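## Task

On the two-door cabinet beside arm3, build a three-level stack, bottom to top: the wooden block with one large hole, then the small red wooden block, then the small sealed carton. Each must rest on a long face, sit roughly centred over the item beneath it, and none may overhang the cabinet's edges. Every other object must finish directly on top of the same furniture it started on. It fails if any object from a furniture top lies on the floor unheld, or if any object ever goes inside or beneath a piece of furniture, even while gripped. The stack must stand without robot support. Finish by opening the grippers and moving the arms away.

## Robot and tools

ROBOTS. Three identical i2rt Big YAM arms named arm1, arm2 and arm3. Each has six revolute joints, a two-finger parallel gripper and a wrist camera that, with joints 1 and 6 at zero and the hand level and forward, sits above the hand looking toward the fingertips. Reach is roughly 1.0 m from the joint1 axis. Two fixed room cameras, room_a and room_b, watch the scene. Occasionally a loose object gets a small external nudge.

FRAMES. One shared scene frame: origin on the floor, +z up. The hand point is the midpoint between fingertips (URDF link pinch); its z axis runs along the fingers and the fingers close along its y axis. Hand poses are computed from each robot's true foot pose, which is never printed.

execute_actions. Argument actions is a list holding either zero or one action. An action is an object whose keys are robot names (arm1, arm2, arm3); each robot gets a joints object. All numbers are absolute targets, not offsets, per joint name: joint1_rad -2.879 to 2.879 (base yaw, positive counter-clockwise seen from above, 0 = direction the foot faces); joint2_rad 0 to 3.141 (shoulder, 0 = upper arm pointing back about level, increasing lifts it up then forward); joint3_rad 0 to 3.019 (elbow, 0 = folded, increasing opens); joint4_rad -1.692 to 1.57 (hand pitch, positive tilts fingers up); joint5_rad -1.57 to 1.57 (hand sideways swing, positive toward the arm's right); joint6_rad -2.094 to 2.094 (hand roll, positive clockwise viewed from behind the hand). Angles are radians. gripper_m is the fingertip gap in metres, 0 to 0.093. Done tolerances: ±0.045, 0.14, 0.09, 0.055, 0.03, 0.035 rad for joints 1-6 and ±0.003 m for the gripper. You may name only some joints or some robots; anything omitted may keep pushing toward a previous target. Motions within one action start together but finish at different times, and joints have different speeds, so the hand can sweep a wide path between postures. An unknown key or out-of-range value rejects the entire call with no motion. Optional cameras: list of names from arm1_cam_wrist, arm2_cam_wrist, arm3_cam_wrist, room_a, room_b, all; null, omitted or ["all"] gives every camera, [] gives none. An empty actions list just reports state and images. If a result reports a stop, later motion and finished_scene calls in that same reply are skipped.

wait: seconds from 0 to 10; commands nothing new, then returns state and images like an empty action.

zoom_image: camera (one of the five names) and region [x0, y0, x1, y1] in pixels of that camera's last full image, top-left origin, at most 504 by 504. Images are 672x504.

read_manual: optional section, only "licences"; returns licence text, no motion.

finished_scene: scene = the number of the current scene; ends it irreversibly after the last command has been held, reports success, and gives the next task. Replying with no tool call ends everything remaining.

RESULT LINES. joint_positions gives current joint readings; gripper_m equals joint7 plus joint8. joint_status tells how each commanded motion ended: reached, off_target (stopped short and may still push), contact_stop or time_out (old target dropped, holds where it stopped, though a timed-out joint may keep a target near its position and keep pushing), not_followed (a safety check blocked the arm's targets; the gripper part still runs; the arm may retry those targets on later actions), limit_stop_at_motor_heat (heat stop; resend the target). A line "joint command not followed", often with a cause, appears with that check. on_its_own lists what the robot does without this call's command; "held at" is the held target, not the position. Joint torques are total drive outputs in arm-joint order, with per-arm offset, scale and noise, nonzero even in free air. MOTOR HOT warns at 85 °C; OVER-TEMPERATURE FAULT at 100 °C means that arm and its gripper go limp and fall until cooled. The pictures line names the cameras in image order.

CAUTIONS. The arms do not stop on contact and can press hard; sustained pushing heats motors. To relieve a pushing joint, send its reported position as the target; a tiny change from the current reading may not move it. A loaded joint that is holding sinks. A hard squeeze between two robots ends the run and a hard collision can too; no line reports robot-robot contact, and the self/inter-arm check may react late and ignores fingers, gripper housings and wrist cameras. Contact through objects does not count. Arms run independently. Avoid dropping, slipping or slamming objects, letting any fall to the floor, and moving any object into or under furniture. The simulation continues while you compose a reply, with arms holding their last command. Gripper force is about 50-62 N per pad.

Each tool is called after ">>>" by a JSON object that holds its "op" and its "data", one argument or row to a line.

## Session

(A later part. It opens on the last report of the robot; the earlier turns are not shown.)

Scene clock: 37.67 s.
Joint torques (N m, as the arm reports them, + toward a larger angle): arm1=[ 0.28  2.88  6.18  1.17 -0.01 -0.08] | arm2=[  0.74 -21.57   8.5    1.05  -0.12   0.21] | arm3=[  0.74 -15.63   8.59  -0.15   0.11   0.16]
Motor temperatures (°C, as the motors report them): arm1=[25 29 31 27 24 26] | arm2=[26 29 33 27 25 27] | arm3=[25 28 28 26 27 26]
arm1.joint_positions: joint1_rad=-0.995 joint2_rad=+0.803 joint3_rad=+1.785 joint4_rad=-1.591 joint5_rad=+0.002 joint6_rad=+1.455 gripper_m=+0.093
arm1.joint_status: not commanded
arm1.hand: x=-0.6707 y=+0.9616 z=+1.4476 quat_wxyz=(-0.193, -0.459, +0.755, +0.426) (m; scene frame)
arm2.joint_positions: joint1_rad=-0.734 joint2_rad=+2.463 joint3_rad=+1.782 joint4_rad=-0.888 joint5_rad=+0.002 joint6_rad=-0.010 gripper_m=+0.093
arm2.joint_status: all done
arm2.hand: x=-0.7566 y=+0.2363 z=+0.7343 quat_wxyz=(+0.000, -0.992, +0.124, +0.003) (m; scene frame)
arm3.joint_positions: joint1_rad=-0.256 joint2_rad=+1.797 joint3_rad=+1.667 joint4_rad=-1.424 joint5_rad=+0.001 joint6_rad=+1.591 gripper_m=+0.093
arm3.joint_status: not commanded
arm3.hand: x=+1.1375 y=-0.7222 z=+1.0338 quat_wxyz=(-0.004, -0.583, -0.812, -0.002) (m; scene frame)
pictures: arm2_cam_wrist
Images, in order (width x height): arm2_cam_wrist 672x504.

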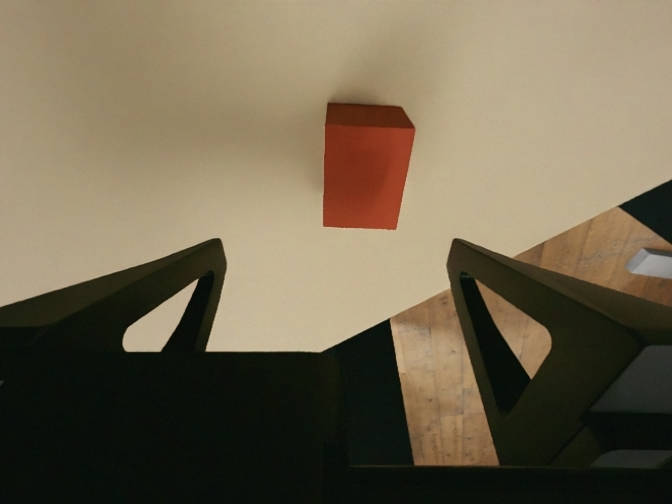

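>>> {"op": "execute_actions", "data": {
  "actions": [
    {"arm2":{"joints":{"joint1_rad":-0.762,"joint2_rad":2.593,"joint4_rad":-0.735,"joint6_rad":0.03}}}
  ],
  "cameras": ["arm2_cam_wrist"]
}}

>>> {"op": "execute_actions", "data": {
  "actions": [
    {"arm2":{"joints":{"gripper_m":0.02}}}
  ],
  "cameras": []
}}

>>> {"op": "execute_actions", "data": {
  "actions": [
    {"arm2":{"joints":{"joint2_rad":2.05,"joint3_rad":1.87,"joint4_rad":-1.37}}}
  ],
  "cameras": []
}}

>>> {"op": "execute_actions", "data": {
  "actions": [
    {"arm2":{"joints":{"joint1_rad":1.56}}}
  ],
  "cameras": []
}}

>>> {"op": "execute_actions", "data": {
  "actions": [
    {"arm2":{"joints":{"joint2_rad":2.31,"joint4_rad":-1.05}}}
  ],
  "cameras": ["arm2_cam_wrist"]
}}

Scene clock: 41.97 s.
Joint torques (N m, as the arm reports them, + toward a larger angle): arm1=[ 0.27  2.88  6.17  1.16 -0.01 -0.08] | arm2=[  0.01 -23.24   7.74   1.05  -0.08   0.23] | arm3=[  1.18 -15.75   8.62  -0.15   0.09   0.17]
Motor temperatures (°C, as the motors report them): arm1=[25 29 31 27 24 26] | arm2=[26 29 33 27 25 27] | arm3=[25 28 28 26 27 26]
arm1.joint_positions: joint1_rad=-0.995 joint2_rad=+0.803 joint3_rad=+1.785 joint4_rad=-1.591 joint5_rad=+0.002 joint6_rad=+1.455 gripper_m=+0.093
arm1.joint_status: not commanded
arm1.hand: x=-0.6707 y=+0.9616 z=+1.4476 quat_wxyz=(-0.193, -0.459, +0.755, +0.426) (m; scene frame)
arm2.joint_positions: joint1_rad=-0.761 joint2_rad=+2.601 joint3_rad=+1.782 joint4_rad=-0.750 joint5_rad=+0.002 joint6_rad=+0.016 gripper_m=+0.093
arm2.joint_status: all done
arm2.hand: x=-0.7389 y=+0.2493 z=+0.6470 quat_wxyz=(+0.000, -0.989, +0.150, +0.003) (m; scene frame)
arm3.joint_positions: joint1_rad=-0.256 joint2_rad=+1.797 joint3_rad=+1.667 joint4_rad=-1.424 joint5_rad=+0.001 joint6_rad=+1.591 gripper_m=+0.093
arm3.joint_status: not commanded
arm3.hand: x=+1.1375 y=-0.7222 z=+1.0338 quat_wxyz=(-0.004, -0.583, -0.812, -0.002) (m; scene frame)
pictures: arm2_cam_wrist
Images, in order (width x height): arm2_cam_wrist 672x504.

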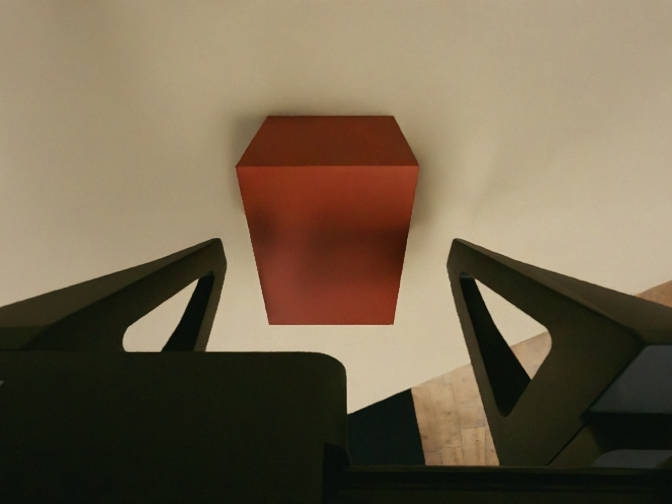

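Scene clock: 42.63 s.
Joint torques (N m, as the arm reports them, + toward a larger angle): arm1=[ 0.26  2.87  6.17  1.17 -0.01 -0.08] | arm2=[  0.39 -22.81   7.72   1.06  -0.08   0.19] | arm3=[  0.95 -15.8    8.54  -0.19   0.08   0.19]
Motor temperatures (°C, as the motors report them): arm1=[25 29 31 27 24 26] | arm2=[26 29 33 27 25 27] | arm3=[25 28 28 26 27 26]
arm1.joint_positions: joint1_rad=-0.995 joint2_rad=+0.803 joint3_rad=+1.785 joint4_rad=-1.591 joint5_rad=+0.002 joint6_rad=+1.455 gripper_m=+0.093
arm1.joint_status: not commanded
arm1.hand: x=-0.6707 y=+0.9616 z=+1.4476 quat_wxyz=(-0.193, -0.459, +0.755, +0.426) (m; scene frame)
arm2.joint_positions: joint1_rad=-0.761 joint2_rad=+2.601 joint3_rad=+1.782 joint4_rad=-0.750 joint5_rad=+0.001 joint6_rad=+0.017 gripper_m=+0.044
arm2.joint_status: gripper_m off_target (ended at +0.044, target +0.020)
arm2.hand: x=-0.7389 y=+0.2492 z=+0.6470 quat_wxyz=(-0.001, -0.989, +0.151, +0.003) (m; scene frame)
arm3.joint_positions: joint1_rad=-0.256 joint2_rad=+1.797 joint3_rad=+1.667 joint4_rad=-1.424 joint5_rad=+0.001 joint6_rad=+1.591 gripper_m=+0.093
arm3.joint_status: not commanded
arm3.hand: x=+1.1375 y=-0.7222 z=+1.0338 quat_wxyz=(-0.004, -0.583, -0.812, -0.002) (m; scene frame)
pictures: none
No camera images: the call's "cameras" was empty. Leave "cameras" out to get every camera's image.

Scene clock: 44.30 s.
Joint torques (N m, as the arm reports them, + toward a larger angle): arm1=[ 0.26  2.87  6.18  1.16 -0.01 -0.08] | arm2=[  0.02 -21.1    9.78  -0.28  -0.08   0.21] | arm3=[  1.27 -15.89   8.62  -0.13   0.11   0.16]
Motor temperatures (°C, as the motors report them): arm1=[25 29 31 27 24 26] | arm2=[26 29 33 27 25 27] | arm3=[25 28 28 26 27 26]
arm1.joint_positions: joint1_rad=-0.995 joint2_rad=+0.803 joint3_rad=+1.785 joint4_rad=-1.591 joint5_rad=+0.002 joint6_rad=+1.455 gripper_m=+0.093
arm1.joint_status: not commanded
arm1.hand: x=-0.6707 y=+0.9616 z=+1.4476 quat_wxyz=(-0.193, -0.459, +0.755, +0.426) (m; scene frame)
arm2.joint_positions: joint1_rad=-0.761 joint2_rad=+2.061 joint3_rad=+1.862 joint4_rad=-1.357 joint5_rad=+0.001 joint6_rad=+0.017 gripper_m=+0.044
arm2.joint_status: all done
arm2.hand: x=-0.7325 y=+0.2486 z=+1.0159 quat_wxyz=(+0.000, -0.989, +0.151, +0.010) (m; scene frame)
arm3.joint_positions: joint1_rad=-0.256 joint2_rad=+1.797 joint3_rad=+1.667 joint4_rad=-1.424 joint5_rad=+0.001 joint6_rad=+1.591 gripper_m=+0.093
arm3.joint_status: not commanded
arm3.hand: x=+1.1375 y=-0.7222 z=+1.0338 quat_wxyz=(-0.004, -0.583, -0.812, -0.002) (m; scene frame)
pictures: none
No camera images: the call's "cameras" was empty. Leave "cameras" out to get every camera's image.

Scene clock: 46.80 s.
Joint torques (N m, as the arm reports them, + toward a larger angle): arm1=[ 0.25  2.89  6.18  1.15 -0.01 -0.08] | arm2=[  0.25 -21.56   9.77  -0.12   0.05   0.16] | arm3=[  1.11 -15.37   8.6   -0.1    0.08   0.18]
Motor temperatures (°C, as the motors report them): arm1=[25 29 31 27 24 26] | arm2=[26 29 33 27 25 27] | arm3=[25 28 28 26 27 26]
arm1.joint_positions: joint1_rad=-0.995 joint2_rad=+0.803 joint3_rad=+1.785 joint4_rad=-1.591 joint5_rad=+0.002 joint6_rad=+1.455 gripper_m=+0.093
arm1.joint_status: not commanded
arm1.hand: x=-0.6707 y=+0.9616 z=+1.4476 quat_wxyz=(-0.193, -0.459, +0.755, +0.426) (m; scene frame)
arm2.joint_positions: joint1_rad=+1.558 joint2_rad=+2.061 joint3_rad=+1.862 joint4_rad=-1.357 joint5_rad=-0.001 joint6_rad=+0.019 gripper_m=+0.044
arm2.joint_status: all done
arm2.hand: x=+0.1642 y=-0.5029 z=+1.0129 quat_wxyz=(-0.005, -0.534, -0.845, +0.005) (m; scene frame)
arm3.joint_positions: joint1_rad=-0.256 joint2_rad=+1.797 joint3_rad=+1.667 joint4_rad=-1.424 joint5_rad=+0.001 joint6_rad=+1.591 gripper_m=+0.093
arm3.joint_status: not commanded
arm3.hand: x=+1.1375 y=-0.7222 z=+1.0338 quat_wxyz=(-0.004, -0.583, -0.812, -0.002) (m; scene frame)
pictures: none
No camera images: the call's "cameras" was empty. Leave "cameras" out to get every camera's image.

Scene clock: 48.17 s.
Joint torques (N m, as the arm reports them, + toward a larger angle): arm1=[ 0.25  2.87  6.17  1.17 -0.01 -0.08] | arm2=[  0.01 -22.96   9.37   1.27   0.05   0.19] | arm3=[  0.76 -15.75   8.62  -0.09   0.07   0.18]
Motor temperatures (°C, as the motors report them): arm1=[25 28 31 27 24 26] | arm2=[26 29 33 27 25 27] | arm3=[25 28 28 26 27 26]
arm1.joint_positions: joint1_rad=-0.995 joint2_rad=+0.803 joint3_rad=+1.785 joint4_rad=-1.591 joint5_rad=+0.002 joint6_rad=+1.455 gripper_m=+0.093
arm1.joint_status: not commanded
arm1.hand: x=-0.6707 y=+0.9616 z=+1.4476 quat_wxyz=(-0.193, -0.459, +0.755, +0.426) (m; scene frame)
arm2.joint_positions: joint1_rad=+1.558 joint2_rad=+2.314 joint3_rad=+1.856 joint4_rad=-1.065 joint5_rad=-0.001 joint6_rad=+0.019 gripper_m=+0.044
arm2.joint_status: all done
arm2.hand: x=+0.1833 y=-0.5430 z=+0.8508 quat_wxyz=(-0.020, -0.534, -0.845, +0.014) (m; scene frame)
arm3.joint_positions: joint1_rad=-0.256 joint2_rad=+1.797 joint3_rad=+1.667 joint4_rad=-1.424 joint5_rad=+0.001 joint6_rad=+1.591 gripper_m=+0.093
arm3.joint_status: not commanded
arm3.hand: x=+1.1375 y=-0.7222 z=+1.0338 quat_wxyz=(-0.004, -0.583, -0.812, -0.002) (m; scene frame)
pictures: arm2_cam_wrist
Images, in order (width x height): arm2_cam_wrist 672x504.

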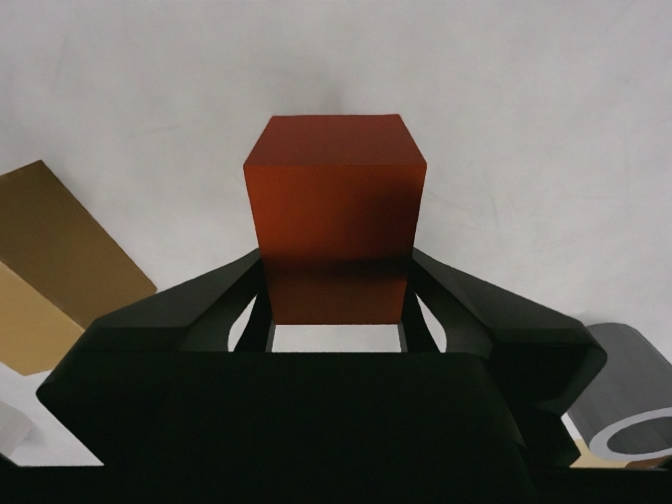

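>>> {"op": "execute_actions", "data": {
  "actions": [
    {"arm2":{"joints":{"joint2_rad":2.372}}}
  ],
  "cameras": ["arm2_cam_wrist"]
}}

>>> {"op": "execute_actions", "data": {
  "actions": [
    {"arm2":{"joints":{"gripper_m":0.093}},"arm3":{"joints":{"joint1_rad":0.5,"joint6_rad":0.4}}}
  ],
  "cameras": []
}}

>>> {"op": "execute_actions", "data": {
  "actions": [
    {"arm2":{"joints":{"joint2_rad":0.9,"joint4_rad":-1.5}}}
  ],
  "cameras": []
}}

>>> {"op": "execute_actions", "data": {
  "actions": [
    {"arm2":{"joints":{"joint1_rad":0.3}},"arm3":{"joints":{"joint1_rad":1.81}}}
  ],
  "cameras": []
}}

>>> {"op": "execute_actions", "data": {
  "actions": [
    {"arm3":{"joints":{"joint2_rad":1.99,"joint3_rad":1.525,"joint4_rad":-1.09}}}
  ],
  "cameras": ["arm3_cam_wrist"]
}}

Scene clock: 53.20 s.
Joint torques (N m, as the arm reports them, + toward a larger angle): arm1=[ 0.26  2.91  6.18  1.16 -0.01 -0.08] | arm2=[  0.49 -21.98   9.08   0.88   0.03   0.15] | arm3=[  1.26 -15.64   8.53  -0.14   0.08   0.18]
Motor temperatures (°C, as the motors report them): arm1=[25 28 30 27 24 26] | arm2=[26 29 33 27 25 27] | arm3=[25 28 28 26 27 26]
arm1.joint_positions: joint1_rad=-0.995 joint2_rad=+0.803 joint3_rad=+1.785 joint4_rad=-1.591 joint5_rad=+0.002 joint6_rad=+1.455 gripper_m=+0.093
arm1.joint_status: not commanded
arm1.hand: x=-0.6707 y=+0.9616 z=+1.4476 quat_wxyz=(-0.193, -0.459, +0.755, +0.426) (m; scene frame)
arm2.joint_positions: joint1_rad=+1.558 joint2_rad=+2.364 joint3_rad=+1.856 joint4_rad=-1.062 joint5_rad=-0.001 joint6_rad=+0.019 gripper_m=+0.044
arm2.joint_status: all done
arm2.hand: x=+0.1789 y=-0.5349 z=+0.8180 quat_wxyz=(+0.001, -0.534, -0.845, +0.002) (m; scene frame)
arm3.joint_positions: joint1_rad=-0.256 joint2_rad=+1.797 joint3_rad=+1.667 joint4_rad=-1.424 joint5_rad=+0.001 joint6_rad=+1.591 gripper_m=+0.093
arm3.joint_status: not commanded
arm3.hand: x=+1.1375 y=-0.7222 z=+1.0338 quat_wxyz=(-0.004, -0.583, -0.812, -0.002) (m; scene frame)
pictures: arm2_cam_wrist
Images, in order (width x height): arm2_cam_wrist 672x504.

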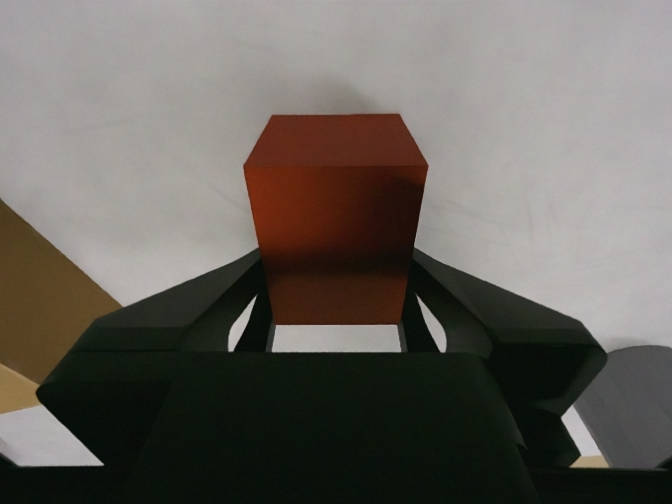

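Scene clock: 55.17 s.
Joint torques (N m, as the arm reports them, + toward a larger angle): arm1=[ 0.27  2.87  6.18  1.16 -0.01 -0.08] | arm2=[  0.43 -21.93   9.09   0.9    0.05   0.21] | arm3=[ -0.5  -15.94   8.61  -0.05   0.12  -0.06]
Motor temperatures (°C, as the motors report them): arm1=[25 28 30 27 24 26] | arm2=[26 29 33 27 25 27] | arm3=[25 28 28 26 27 26]
arm1.joint_positions: joint1_rad=-0.995 joint2_rad=+0.803 joint3_rad=+1.785 joint4_rad=-1.591 joint5_rad=+0.002 joint6_rad=+1.455 gripper_m=+0.093
arm1.joint_status: not commanded
arm1.hand: x=-0.6707 y=+0.9616 z=+1.4476 quat_wxyz=(-0.193, -0.459, +0.755, +0.426) (m; scene frame)
arm2.joint_positions: joint1_rad=+1.558 joint2_rad=+2.364 joint3_rad=+1.856 joint4_rad=-1.062 joint5_rad=-0.001 joint6_rad=+0.019 gripper_m=+0.093
arm2.joint_status: all done
arm2.hand: x=+0.1789 y=-0.5349 z=+0.8180 quat_wxyz=(+0.001, -0.534, -0.845, +0.002) (m; scene frame)
arm3.joint_positions: joint1_rad=+0.513 joint2_rad=+1.797 joint3_rad=+1.667 joint4_rad=-1.424 joint5_rad=-0.002 joint6_rad=+0.411 gripper_m=+0.093
arm3.joint_status: all done
arm3.hand: x=+0.8589 y=-0.4108 z=+1.0341 quat_wxyz=(-0.001, +0.345, -0.939, -0.005) (m; scene frame)
pictures: none
No camera images: the call's "cameras" was empty. Leave "cameras" out to get every camera's image.

Scene clock: 57.20 s.
Joint torques (N m, as the arm reports them, + toward a larger angle): arm1=[ 0.26  2.87  6.17  1.16 -0.01 -0.08] | arm2=[ 0.62 -0.36  6.84  1.44  0.02  0.17] | arm3=[ -0.84 -15.61   8.6   -0.05   0.14  -0.01]
Motor temperatures (°C, as the motors report them): arm1=[25 28 30 27 24 26] | arm2=[26 29 33 27 25 27] | arm3=[25 28 28 26 27 26]
arm1.joint_positions: joint1_rad=-0.995 joint2_rad=+0.803 joint3_rad=+1.785 joint4_rad=-1.591 joint5_rad=+0.002 joint6_rad=+1.455 gripper_m=+0.093
arm1.joint_status: not commanded
arm1.hand: x=-0.6707 y=+0.9616 z=+1.4476 quat_wxyz=(-0.193, -0.459, +0.755, +0.426) (m; scene frame)
arm2.joint_positions: joint1_rad=+1.558 joint2_rad=+0.900 joint3_rad=+1.869 joint4_rad=-1.484 joint5_rad=-0.001 joint6_rad=+0.019 gripper_m=+0.093
arm2.joint_status: all done
arm2.hand: x=+0.0024 y=-0.1723 z=+1.5652 quat_wxyz=(-0.430, -0.460, -0.731, +0.262) (m; scene frame)
arm3.joint_positions: joint1_rad=+0.513 joint2_rad=+1.797 joint3_rad=+1.667 joint4_rad=-1.424 joint5_rad=-0.002 joint6_rad=+0.410 gripper_m=+0.093
arm3.joint_status: not commanded
arm3.hand: x=+0.8589 y=-0.4108 z=+1.0341 quat_wxyz=(-0.001, +0.346, -0.938, -0.005) (m; scene frame)
pictures: none
No camera images: the call's "cameras" was empty. Leave "cameras" out to get every camera's image.

Scene clock: 58.90 s.
Joint torques (N m, as the arm reports them, + toward a larger angle): arm1=[ 0.26  2.86  6.17  1.16 -0.01 -0.08] | arm2=[-0.01 -0.14  6.9   1.38 -0.02  0.18] | arm3=[  0.36 -15.74   8.59  -0.04   0.09  -0.01]
Motor temperatures (°C, as the motors report them): arm1=[25 28 30 27 24 26] | arm2=[26 29 33 27 25 27] | arm3=[25 28 28 26 27 26]
arm1.joint_positions: joint1_rad=-0.995 joint2_rad=+0.803 joint3_rad=+1.785 joint4_rad=-1.591 joint5_rad=+0.002 joint6_rad=+1.455 gripper_m=+0.093
arm1.joint_status: not commanded
arm1.hand: x=-0.6707 y=+0.9616 z=+1.4476 quat_wxyz=(-0.193, -0.459, +0.755, +0.426) (m; scene frame)
arm2.joint_positions: joint1_rad=+0.305 joint2_rad=+0.900 joint3_rad=+1.869 joint4_rad=-1.484 joint5_rad=+0.000 joint6_rad=+0.019 gripper_m=+0.093
arm2.joint_status: all done
arm2.hand: x=-0.3097 y=-0.1203 z=+1.5666 quat_wxyz=(-0.196, -0.801, -0.321, +0.466) (m; scene frame)
arm3.joint_positions: joint1_rad=+1.812 joint2_rad=+1.797 joint3_rad=+1.667 joint4_rad=-1.424 joint5_rad=-0.002 joint6_rad=+0.408 gripper_m=+0.093
arm3.joint_status: all done
arm3.hand: x=+0.1993 y=-0.5403 z=+1.0397 quat_wxyz=(+0.004, +0.843, -0.537, -0.010) (m; scene frame)
pictures: none
No camera images: the call's "cameras" was empty. Leave "cameras" out to get every camera's image.

Scene clock: 60.17 s.
Joint torques (N m, as the arm reports them, + toward a larger angle): arm1=[ 0.25  2.85  6.17  1.16 -0.01 -0.08] | arm2=[0.28 0.07 6.86 1.4  0.   0.21] | arm3=[  0.53 -18.43   8.06   0.64   0.12  -0.02]
Motor temperatures (°C, as the motors report them): arm1=[25 28 30 27 24 26] | arm2=[26 29 33 27 25 27] | arm3=[25 28 28 26 27 26]
arm1.joint_positions: joint1_rad=-0.995 joint2_rad=+0.803 joint3_rad=+1.785 joint4_rad=-1.591 joint5_rad=+0.002 joint6_rad=+1.455 gripper_m=+0.093
arm1.joint_status: not commanded
arm1.hand: x=-0.6707 y=+0.9616 z=+1.4476 quat_wxyz=(-0.193, -0.459, +0.755, +0.426) (m; scene frame)
arm2.joint_positions: joint1_rad=+0.305 joint2_rad=+0.900 joint3_rad=+1.869 joint4_rad=-1.484 joint5_rad=+0.000 joint6_rad=+0.019 gripper_m=+0.093
arm2.joint_status: not commanded
arm2.hand: x=-0.3097 y=-0.1203 z=+1.5666 quat_wxyz=(-0.196, -0.801, -0.321, +0.466) (m; scene frame)
arm3.joint_positions: joint1_rad=+1.812 joint2_rad=+1.999 joint3_rad=+1.509 joint4_rad=-1.099 joint5_rad=-0.002 joint6_rad=+0.408 gripper_m=+0.093
arm3.joint_status: all done
arm3.hand: x=+0.1849 y=-0.5296 z=+0.8723 quat_wxyz=(+0.007, +0.843, -0.537, +0.007) (m; scene frame)
pictures: arm3_cam_wrist
Images, in order (width x height): arm3_cam_wrist 672x504.

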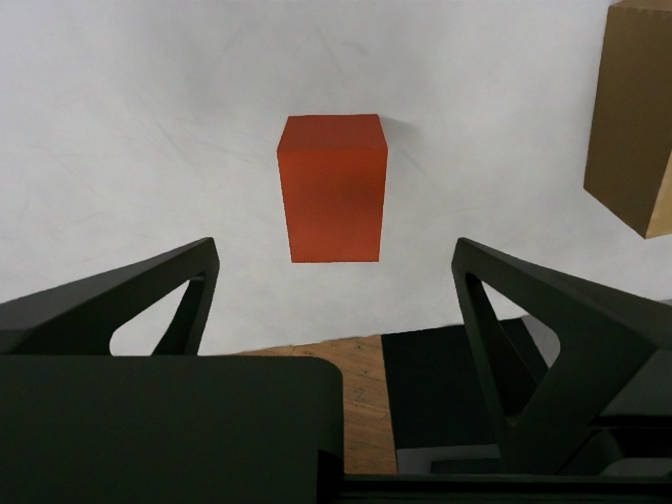

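>>> {"op": "execute_actions", "data": {
  "actions": [
    {"arm3":{"joints":{"joint2_rad":2.068,"joint3_rad":1.445,"joint4_rad":-0.935}}}
  ],
  "cameras": ["arm3_cam_wrist"]
}}

>>> {"op": "execute_actions", "data": {
  "actions": [
    {"arm3":{"joints":{"gripper_m":0.02}}}
  ],
  "cameras": []
}}

>>> {"op": "execute_actions", "data": {
  "actions": [
    {"arm3":{"joints":{"joint2_rad":1.85,"joint3_rad":1.71,"joint4_rad":-1.42}}}
  ],
  "cameras": []
}}

>>> {"op": "execute_actions", "data": {
  "actions": [
    {"arm3":{"joints":{"joint1_rad":-0.245,"joint6_rad":1.6}}}
  ],
  "cameras": []
}}

>>> {"op": "execute_actions", "data": {
  "actions": [
    {"arm3":{"joints":{"joint2_rad":2.07,"joint4_rad":-1.17}}}
  ],
  "cameras": ["arm3_cam_wrist"]
}}

Scene clock: 75.73 s.
Joint torques (N m, as the arm reports them, + toward a larger angle): arm1=[ 0.24  2.86  6.17  1.15 -0.01 -0.08] | arm2=[-0.24  0.11  6.91  1.53 -0.03  0.18] | arm3=[  0.38 -17.48   6.46   0.66   0.12  -0.01]
Motor temperatures (°C, as the motors report them): arm1=[25 28 30 27 24 26] | arm2=[26 27 32 27 25 27] | arm3=[25 28 28 26 27 26]
arm1.joint_positions: joint1_rad=-0.995 joint2_rad=+0.803 joint3_rad=+1.785 joint4_rad=-1.591 joint5_rad=+0.002 joint6_rad=+1.455 gripper_m=+0.093
arm1.joint_status: not commanded
arm1.hand: x=-0.6707 y=+0.9616 z=+1.4476 quat_wxyz=(-0.193, -0.459, +0.755, +0.426) (m; scene frame)
arm2.joint_positions: joint1_rad=+0.305 joint2_rad=+0.900 joint3_rad=+1.869 joint4_rad=-1.484 joint5_rad=+0.000 joint6_rad=+0.019 gripper_m=+0.093
arm2.joint_status: not commanded
arm2.hand: x=-0.3097 y=-0.1203 z=+1.5666 quat_wxyz=(-0.196, -0.801, -0.321, +0.466) (m; scene frame)
arm3.joint_positions: joint1_rad=+1.812 joint2_rad=+2.067 joint3_rad=+1.443 joint4_rad=-0.944 joint5_rad=-0.002 joint6_rad=+0.408 gripper_m=+0.093
arm3.joint_status: all done
arm3.hand: x=+0.1851 y=-0.5306 z=+0.8129 quat_wxyz=(+0.005, +0.843, -0.537, -0.003) (m; scene frame)
pictures: arm3_cam_wrist
Images, in order (width x height): arm3_cam_wrist 672x504.

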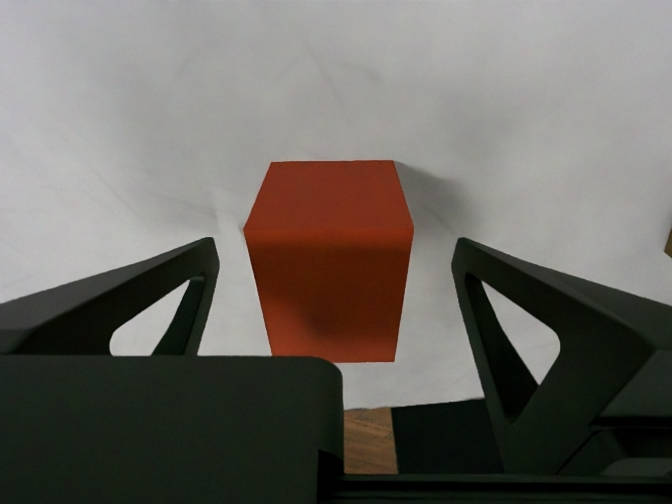

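Scene clock: 76.40 s.
Joint torques (N m, as the arm reports them, + toward a larger angle): arm1=[ 0.29  2.87  6.17  1.16 -0.01 -0.08] | arm2=[-0.3   0.2   6.9   1.4  -0.04  0.18] | arm3=[  0.54 -17.38   6.5    0.66   0.14   0.  ]
Motor temperatures (°C, as the motors report them): arm1=[25 28 30 27 24 26] | arm2=[26 27 32 27 25 27] | arm3=[25 28 28 26 27 26]
arm1.joint_positions: joint1_rad=-0.995 joint2_rad=+0.803 joint3_rad=+1.785 joint4_rad=-1.591 joint5_rad=+0.002 joint6_rad=+1.455 gripper_m=+0.093
arm1.joint_status: not commanded
arm1.hand: x=-0.6707 y=+0.9616 z=+1.4476 quat_wxyz=(-0.193, -0.459, +0.755, +0.426) (m; scene frame)
arm2.joint_positions: joint1_rad=+0.305 joint2_rad=+0.900 joint3_rad=+1.869 joint4_rad=-1.484 joint5_rad=+0.000 joint6_rad=+0.019 gripper_m=+0.093
arm2.joint_status: not commanded
arm2.hand: x=-0.3097 y=-0.1203 z=+1.5666 quat_wxyz=(-0.196, -0.801, -0.321, +0.466) (m; scene frame)
arm3.joint_positions: joint1_rad=+1.812 joint2_rad=+2.067 joint3_rad=+1.443 joint4_rad=-0.943 joint5_rad=-0.001 joint6_rad=+0.407 gripper_m=+0.044
arm3.joint_status: gripper_m off_target (ended at +0.044, target +0.020)
arm3.hand: x=+0.1851 y=-0.5304 z=+0.8129 quat_wxyz=(+0.005, +0.843, -0.537, -0.003) (m; scene frame)
pictures: none
No camera images: the call's "cameras" was empty. Leave "cameras" out to get every camera's image.

Scene clock: 77.87 s.
Joint torques (N m, as the arm reports them, + toward a larger angle): arm1=[ 0.24  2.88  6.17  1.15 -0.01 -0.08] | arm2=[-0.1   0.16  6.87  1.5  -0.02  0.19] | arm3=[  0.3  -17.32   8.54  -0.16   0.1    0.03]
Motor temperatures (°C, as the motors report them): arm1=[25 28 30 27 24 26] | arm2=[26 27 32 27 25 27] | arm3=[25 28 28 26 27 26]
arm1.joint_positions: joint1_rad=-0.995 joint2_rad=+0.803 joint3_rad=+1.785 joint4_rad=-1.591 joint5_rad=+0.002 joint6_rad=+1.455 gripper_m=+0.093
arm1.joint_status: not commanded
arm1.hand: x=-0.6707 y=+0.9616 z=+1.4476 quat_wxyz=(-0.193, -0.459, +0.755, +0.426) (m; scene frame)
arm2.joint_positions: joint1_rad=+0.305 joint2_rad=+0.900 joint3_rad=+1.869 joint4_rad=-1.484 joint5_rad=+0.000 joint6_rad=+0.019 gripper_m=+0.093
arm2.joint_status: not commanded
arm2.hand: x=-0.3097 y=-0.1203 z=+1.5666 quat_wxyz=(-0.196, -0.801, -0.321, +0.466) (m; scene frame)
arm3.joint_positions: joint1_rad=+1.812 joint2_rad=+1.851 joint3_rad=+1.698 joint4_rad=-1.412 joint5_rad=-0.001 joint6_rad=+0.407 gripper_m=+0.044
arm3.joint_status: all done
arm3.hand: x=+0.1880 y=-0.5304 z=+1.0226 quat_wxyz=(+0.005, +0.843, -0.537, -0.005) (m; scene frame)
pictures: none
No camera images: the call's "cameras" was empty. Leave "cameras" out to get every camera's image.

Scene clock: 79.93 s.
Joint torques (N m, as the arm reports them, + toward a larger angle): arm1=[ 0.26  2.88  6.17  1.15 -0.01 -0.08] | arm2=[ 0.33  0.17  6.84  1.45 -0.03  0.21] | arm3=[  0.79 -16.66   8.49  -0.26   0.07   0.18]
Motor temperatures (°C, as the motors report them): arm1=[25 28 30 27 24 26] | arm2=[26 27 32 27 25 27] | arm3=[25 28 28 26 27 26]
arm1.joint_positions: joint1_rad=-0.995 joint2_rad=+0.803 joint3_rad=+1.785 joint4_rad=-1.591 joint5_rad=+0.002 joint6_rad=+1.455 gripper_m=+0.093
arm1.joint_status: not commanded
arm1.hand: x=-0.6707 y=+0.9616 z=+1.4476 quat_wxyz=(-0.193, -0.459, +0.755, +0.426) (m; scene frame)
arm2.joint_positions: joint1_rad=+0.305 joint2_rad=+0.900 joint3_rad=+1.869 joint4_rad=-1.484 joint5_rad=+0.000 joint6_rad=+0.019 gripper_m=+0.093
arm2.joint_status: not commanded
arm2.hand: x=-0.3097 y=-0.1203 z=+1.5666 quat_wxyz=(-0.196, -0.801, -0.321, +0.466) (m; scene frame)
arm3.joint_positions: joint1_rad=-0.254 joint2_rad=+1.851 joint3_rad=+1.698 joint4_rad=-1.412 joint5_rad=+0.001 joint6_rad=+1.590 gripper_m=+0.044
arm3.joint_status: all done
arm3.hand: x=+1.1511 y=-0.7162 z=+1.0160 quat_wxyz=(-0.001, -0.582, -0.813, +0.003) (m; scene frame)
pictures: none
No camera images: the call's "cameras" was empty. Leave "cameras" out to get every camera's image.

Scene clock: 81.23 s.
Joint torques (N m, as the arm reports them, + toward a larger angle): arm1=[ 0.28  2.87  6.18  1.15 -0.01 -0.08] | arm2=[ 0.07  0.11  6.94  1.37 -0.02  0.19] | arm3=[  1.74 -20.22   8.11   0.44   0.08   0.16]
Motor temperatures (°C, as the motors report them): arm1=[25 28 30 27 24 26] | arm2=[26 27 32 27 25 27] | arm3=[25 28 28 26 27 26]
arm1.joint_positions: joint1_rad=-0.995 joint2_rad=+0.803 joint3_rad=+1.785 joint4_rad=-1.591 joint5_rad=+0.002 joint6_rad=+1.455 gripper_m=+0.093
arm1.joint_status: not commanded
arm1.hand: x=-0.6707 y=+0.9616 z=+1.4476 quat_wxyz=(-0.193, -0.459, +0.755, +0.426) (m; scene frame)
arm2.joint_positions: joint1_rad=+0.305 joint2_rad=+0.900 joint3_rad=+1.869 joint4_rad=-1.484 joint5_rad=+0.000 joint6_rad=+0.019 gripper_m=+0.093
arm2.joint_status: not commanded
arm2.hand: x=-0.3097 y=-0.1203 z=+1.5666 quat_wxyz=(-0.196, -0.801, -0.321, +0.466) (m; scene frame)
arm3.joint_positions: joint1_rad=-0.254 joint2_rad=+2.089 joint3_rad=+1.695 joint4_rad=-1.177 joint5_rad=+0.001 joint6_rad=+1.591 gripper_m=+0.044
arm3.joint_status: all done
arm3.hand: x=+1.1971 y=-0.7000 z=+0.8774 quat_wxyz=(+0.001, -0.582, -0.813, +0.005) (m; scene frame)
pictures: arm3_cam_wrist
Images, in order (width x height): arm3_cam_wrist 672x504.

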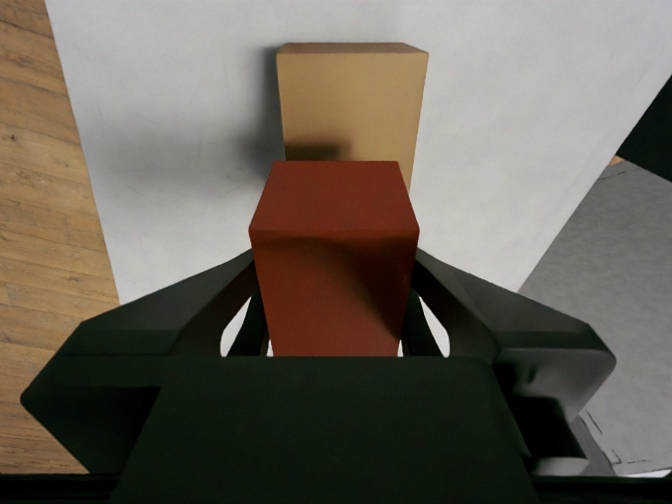

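>>> {"op": "execute_actions", "data": {
  "actions": [
    {"arm3":{"joints":{"joint1_rad":-0.268,"joint2_rad":2.138}}}
  ],
  "cameras": ["arm3_cam_wrist"]
}}

Scene clock: 83.27 s.
Joint torques (N m, as the arm reports them, + toward a larger angle): arm1=[ 0.26  2.87  6.18  1.16 -0.01 -0.08] | arm2=[ 0.07 -0.01  6.85  1.32 -0.02  0.19] | arm3=[ -0.55 -18.66   7.68   0.31   0.08   0.19]
Motor temperatures (°C, as the motors report them): arm1=[25 28 30 27 24 26] | arm2=[26 27 32 27 25 27] | arm3=[25 29 28 26 27 26]
arm1.joint_positions: joint1_rad=-0.995 joint2_rad=+0.803 joint3_rad=+1.785 joint4_rad=-1.591 joint5_rad=+0.002 joint6_rad=+1.455 gripper_m=+0.093
arm1.joint_status: not commanded
arm1.hand: x=-0.6707 y=+0.9616 z=+1.4476 quat_wxyz=(-0.193, -0.459, +0.755, +0.426) (m; scene frame)
arm2.joint_positions: joint1_rad=+0.305 joint2_rad=+0.900 joint3_rad=+1.869 joint4_rad=-1.484 joint5_rad=+0.000 joint6_rad=+0.019 gripper_m=+0.093
arm2.joint_status: not commanded
arm2.hand: x=-0.3097 y=-0.1203 z=+1.5666 quat_wxyz=(-0.196, -0.801, -0.321, +0.466) (m; scene frame)
arm3.joint_positions: joint1_rad=-0.254 joint2_rad=+2.129 joint3_rad=+1.695 joint4_rad=-1.177 joint5_rad=+0.001 joint6_rad=+1.591 gripper_m=+0.044
arm3.joint_status: all done
arm3.hand: x=+1.1928 y=-0.7016 z=+0.8535 quat_wxyz=(+0.012, -0.582, -0.813, +0.022) (m; scene frame)
pictures: arm3_cam_wrist
Images, in order (width x height): arm3_cam_wrist 672x504.

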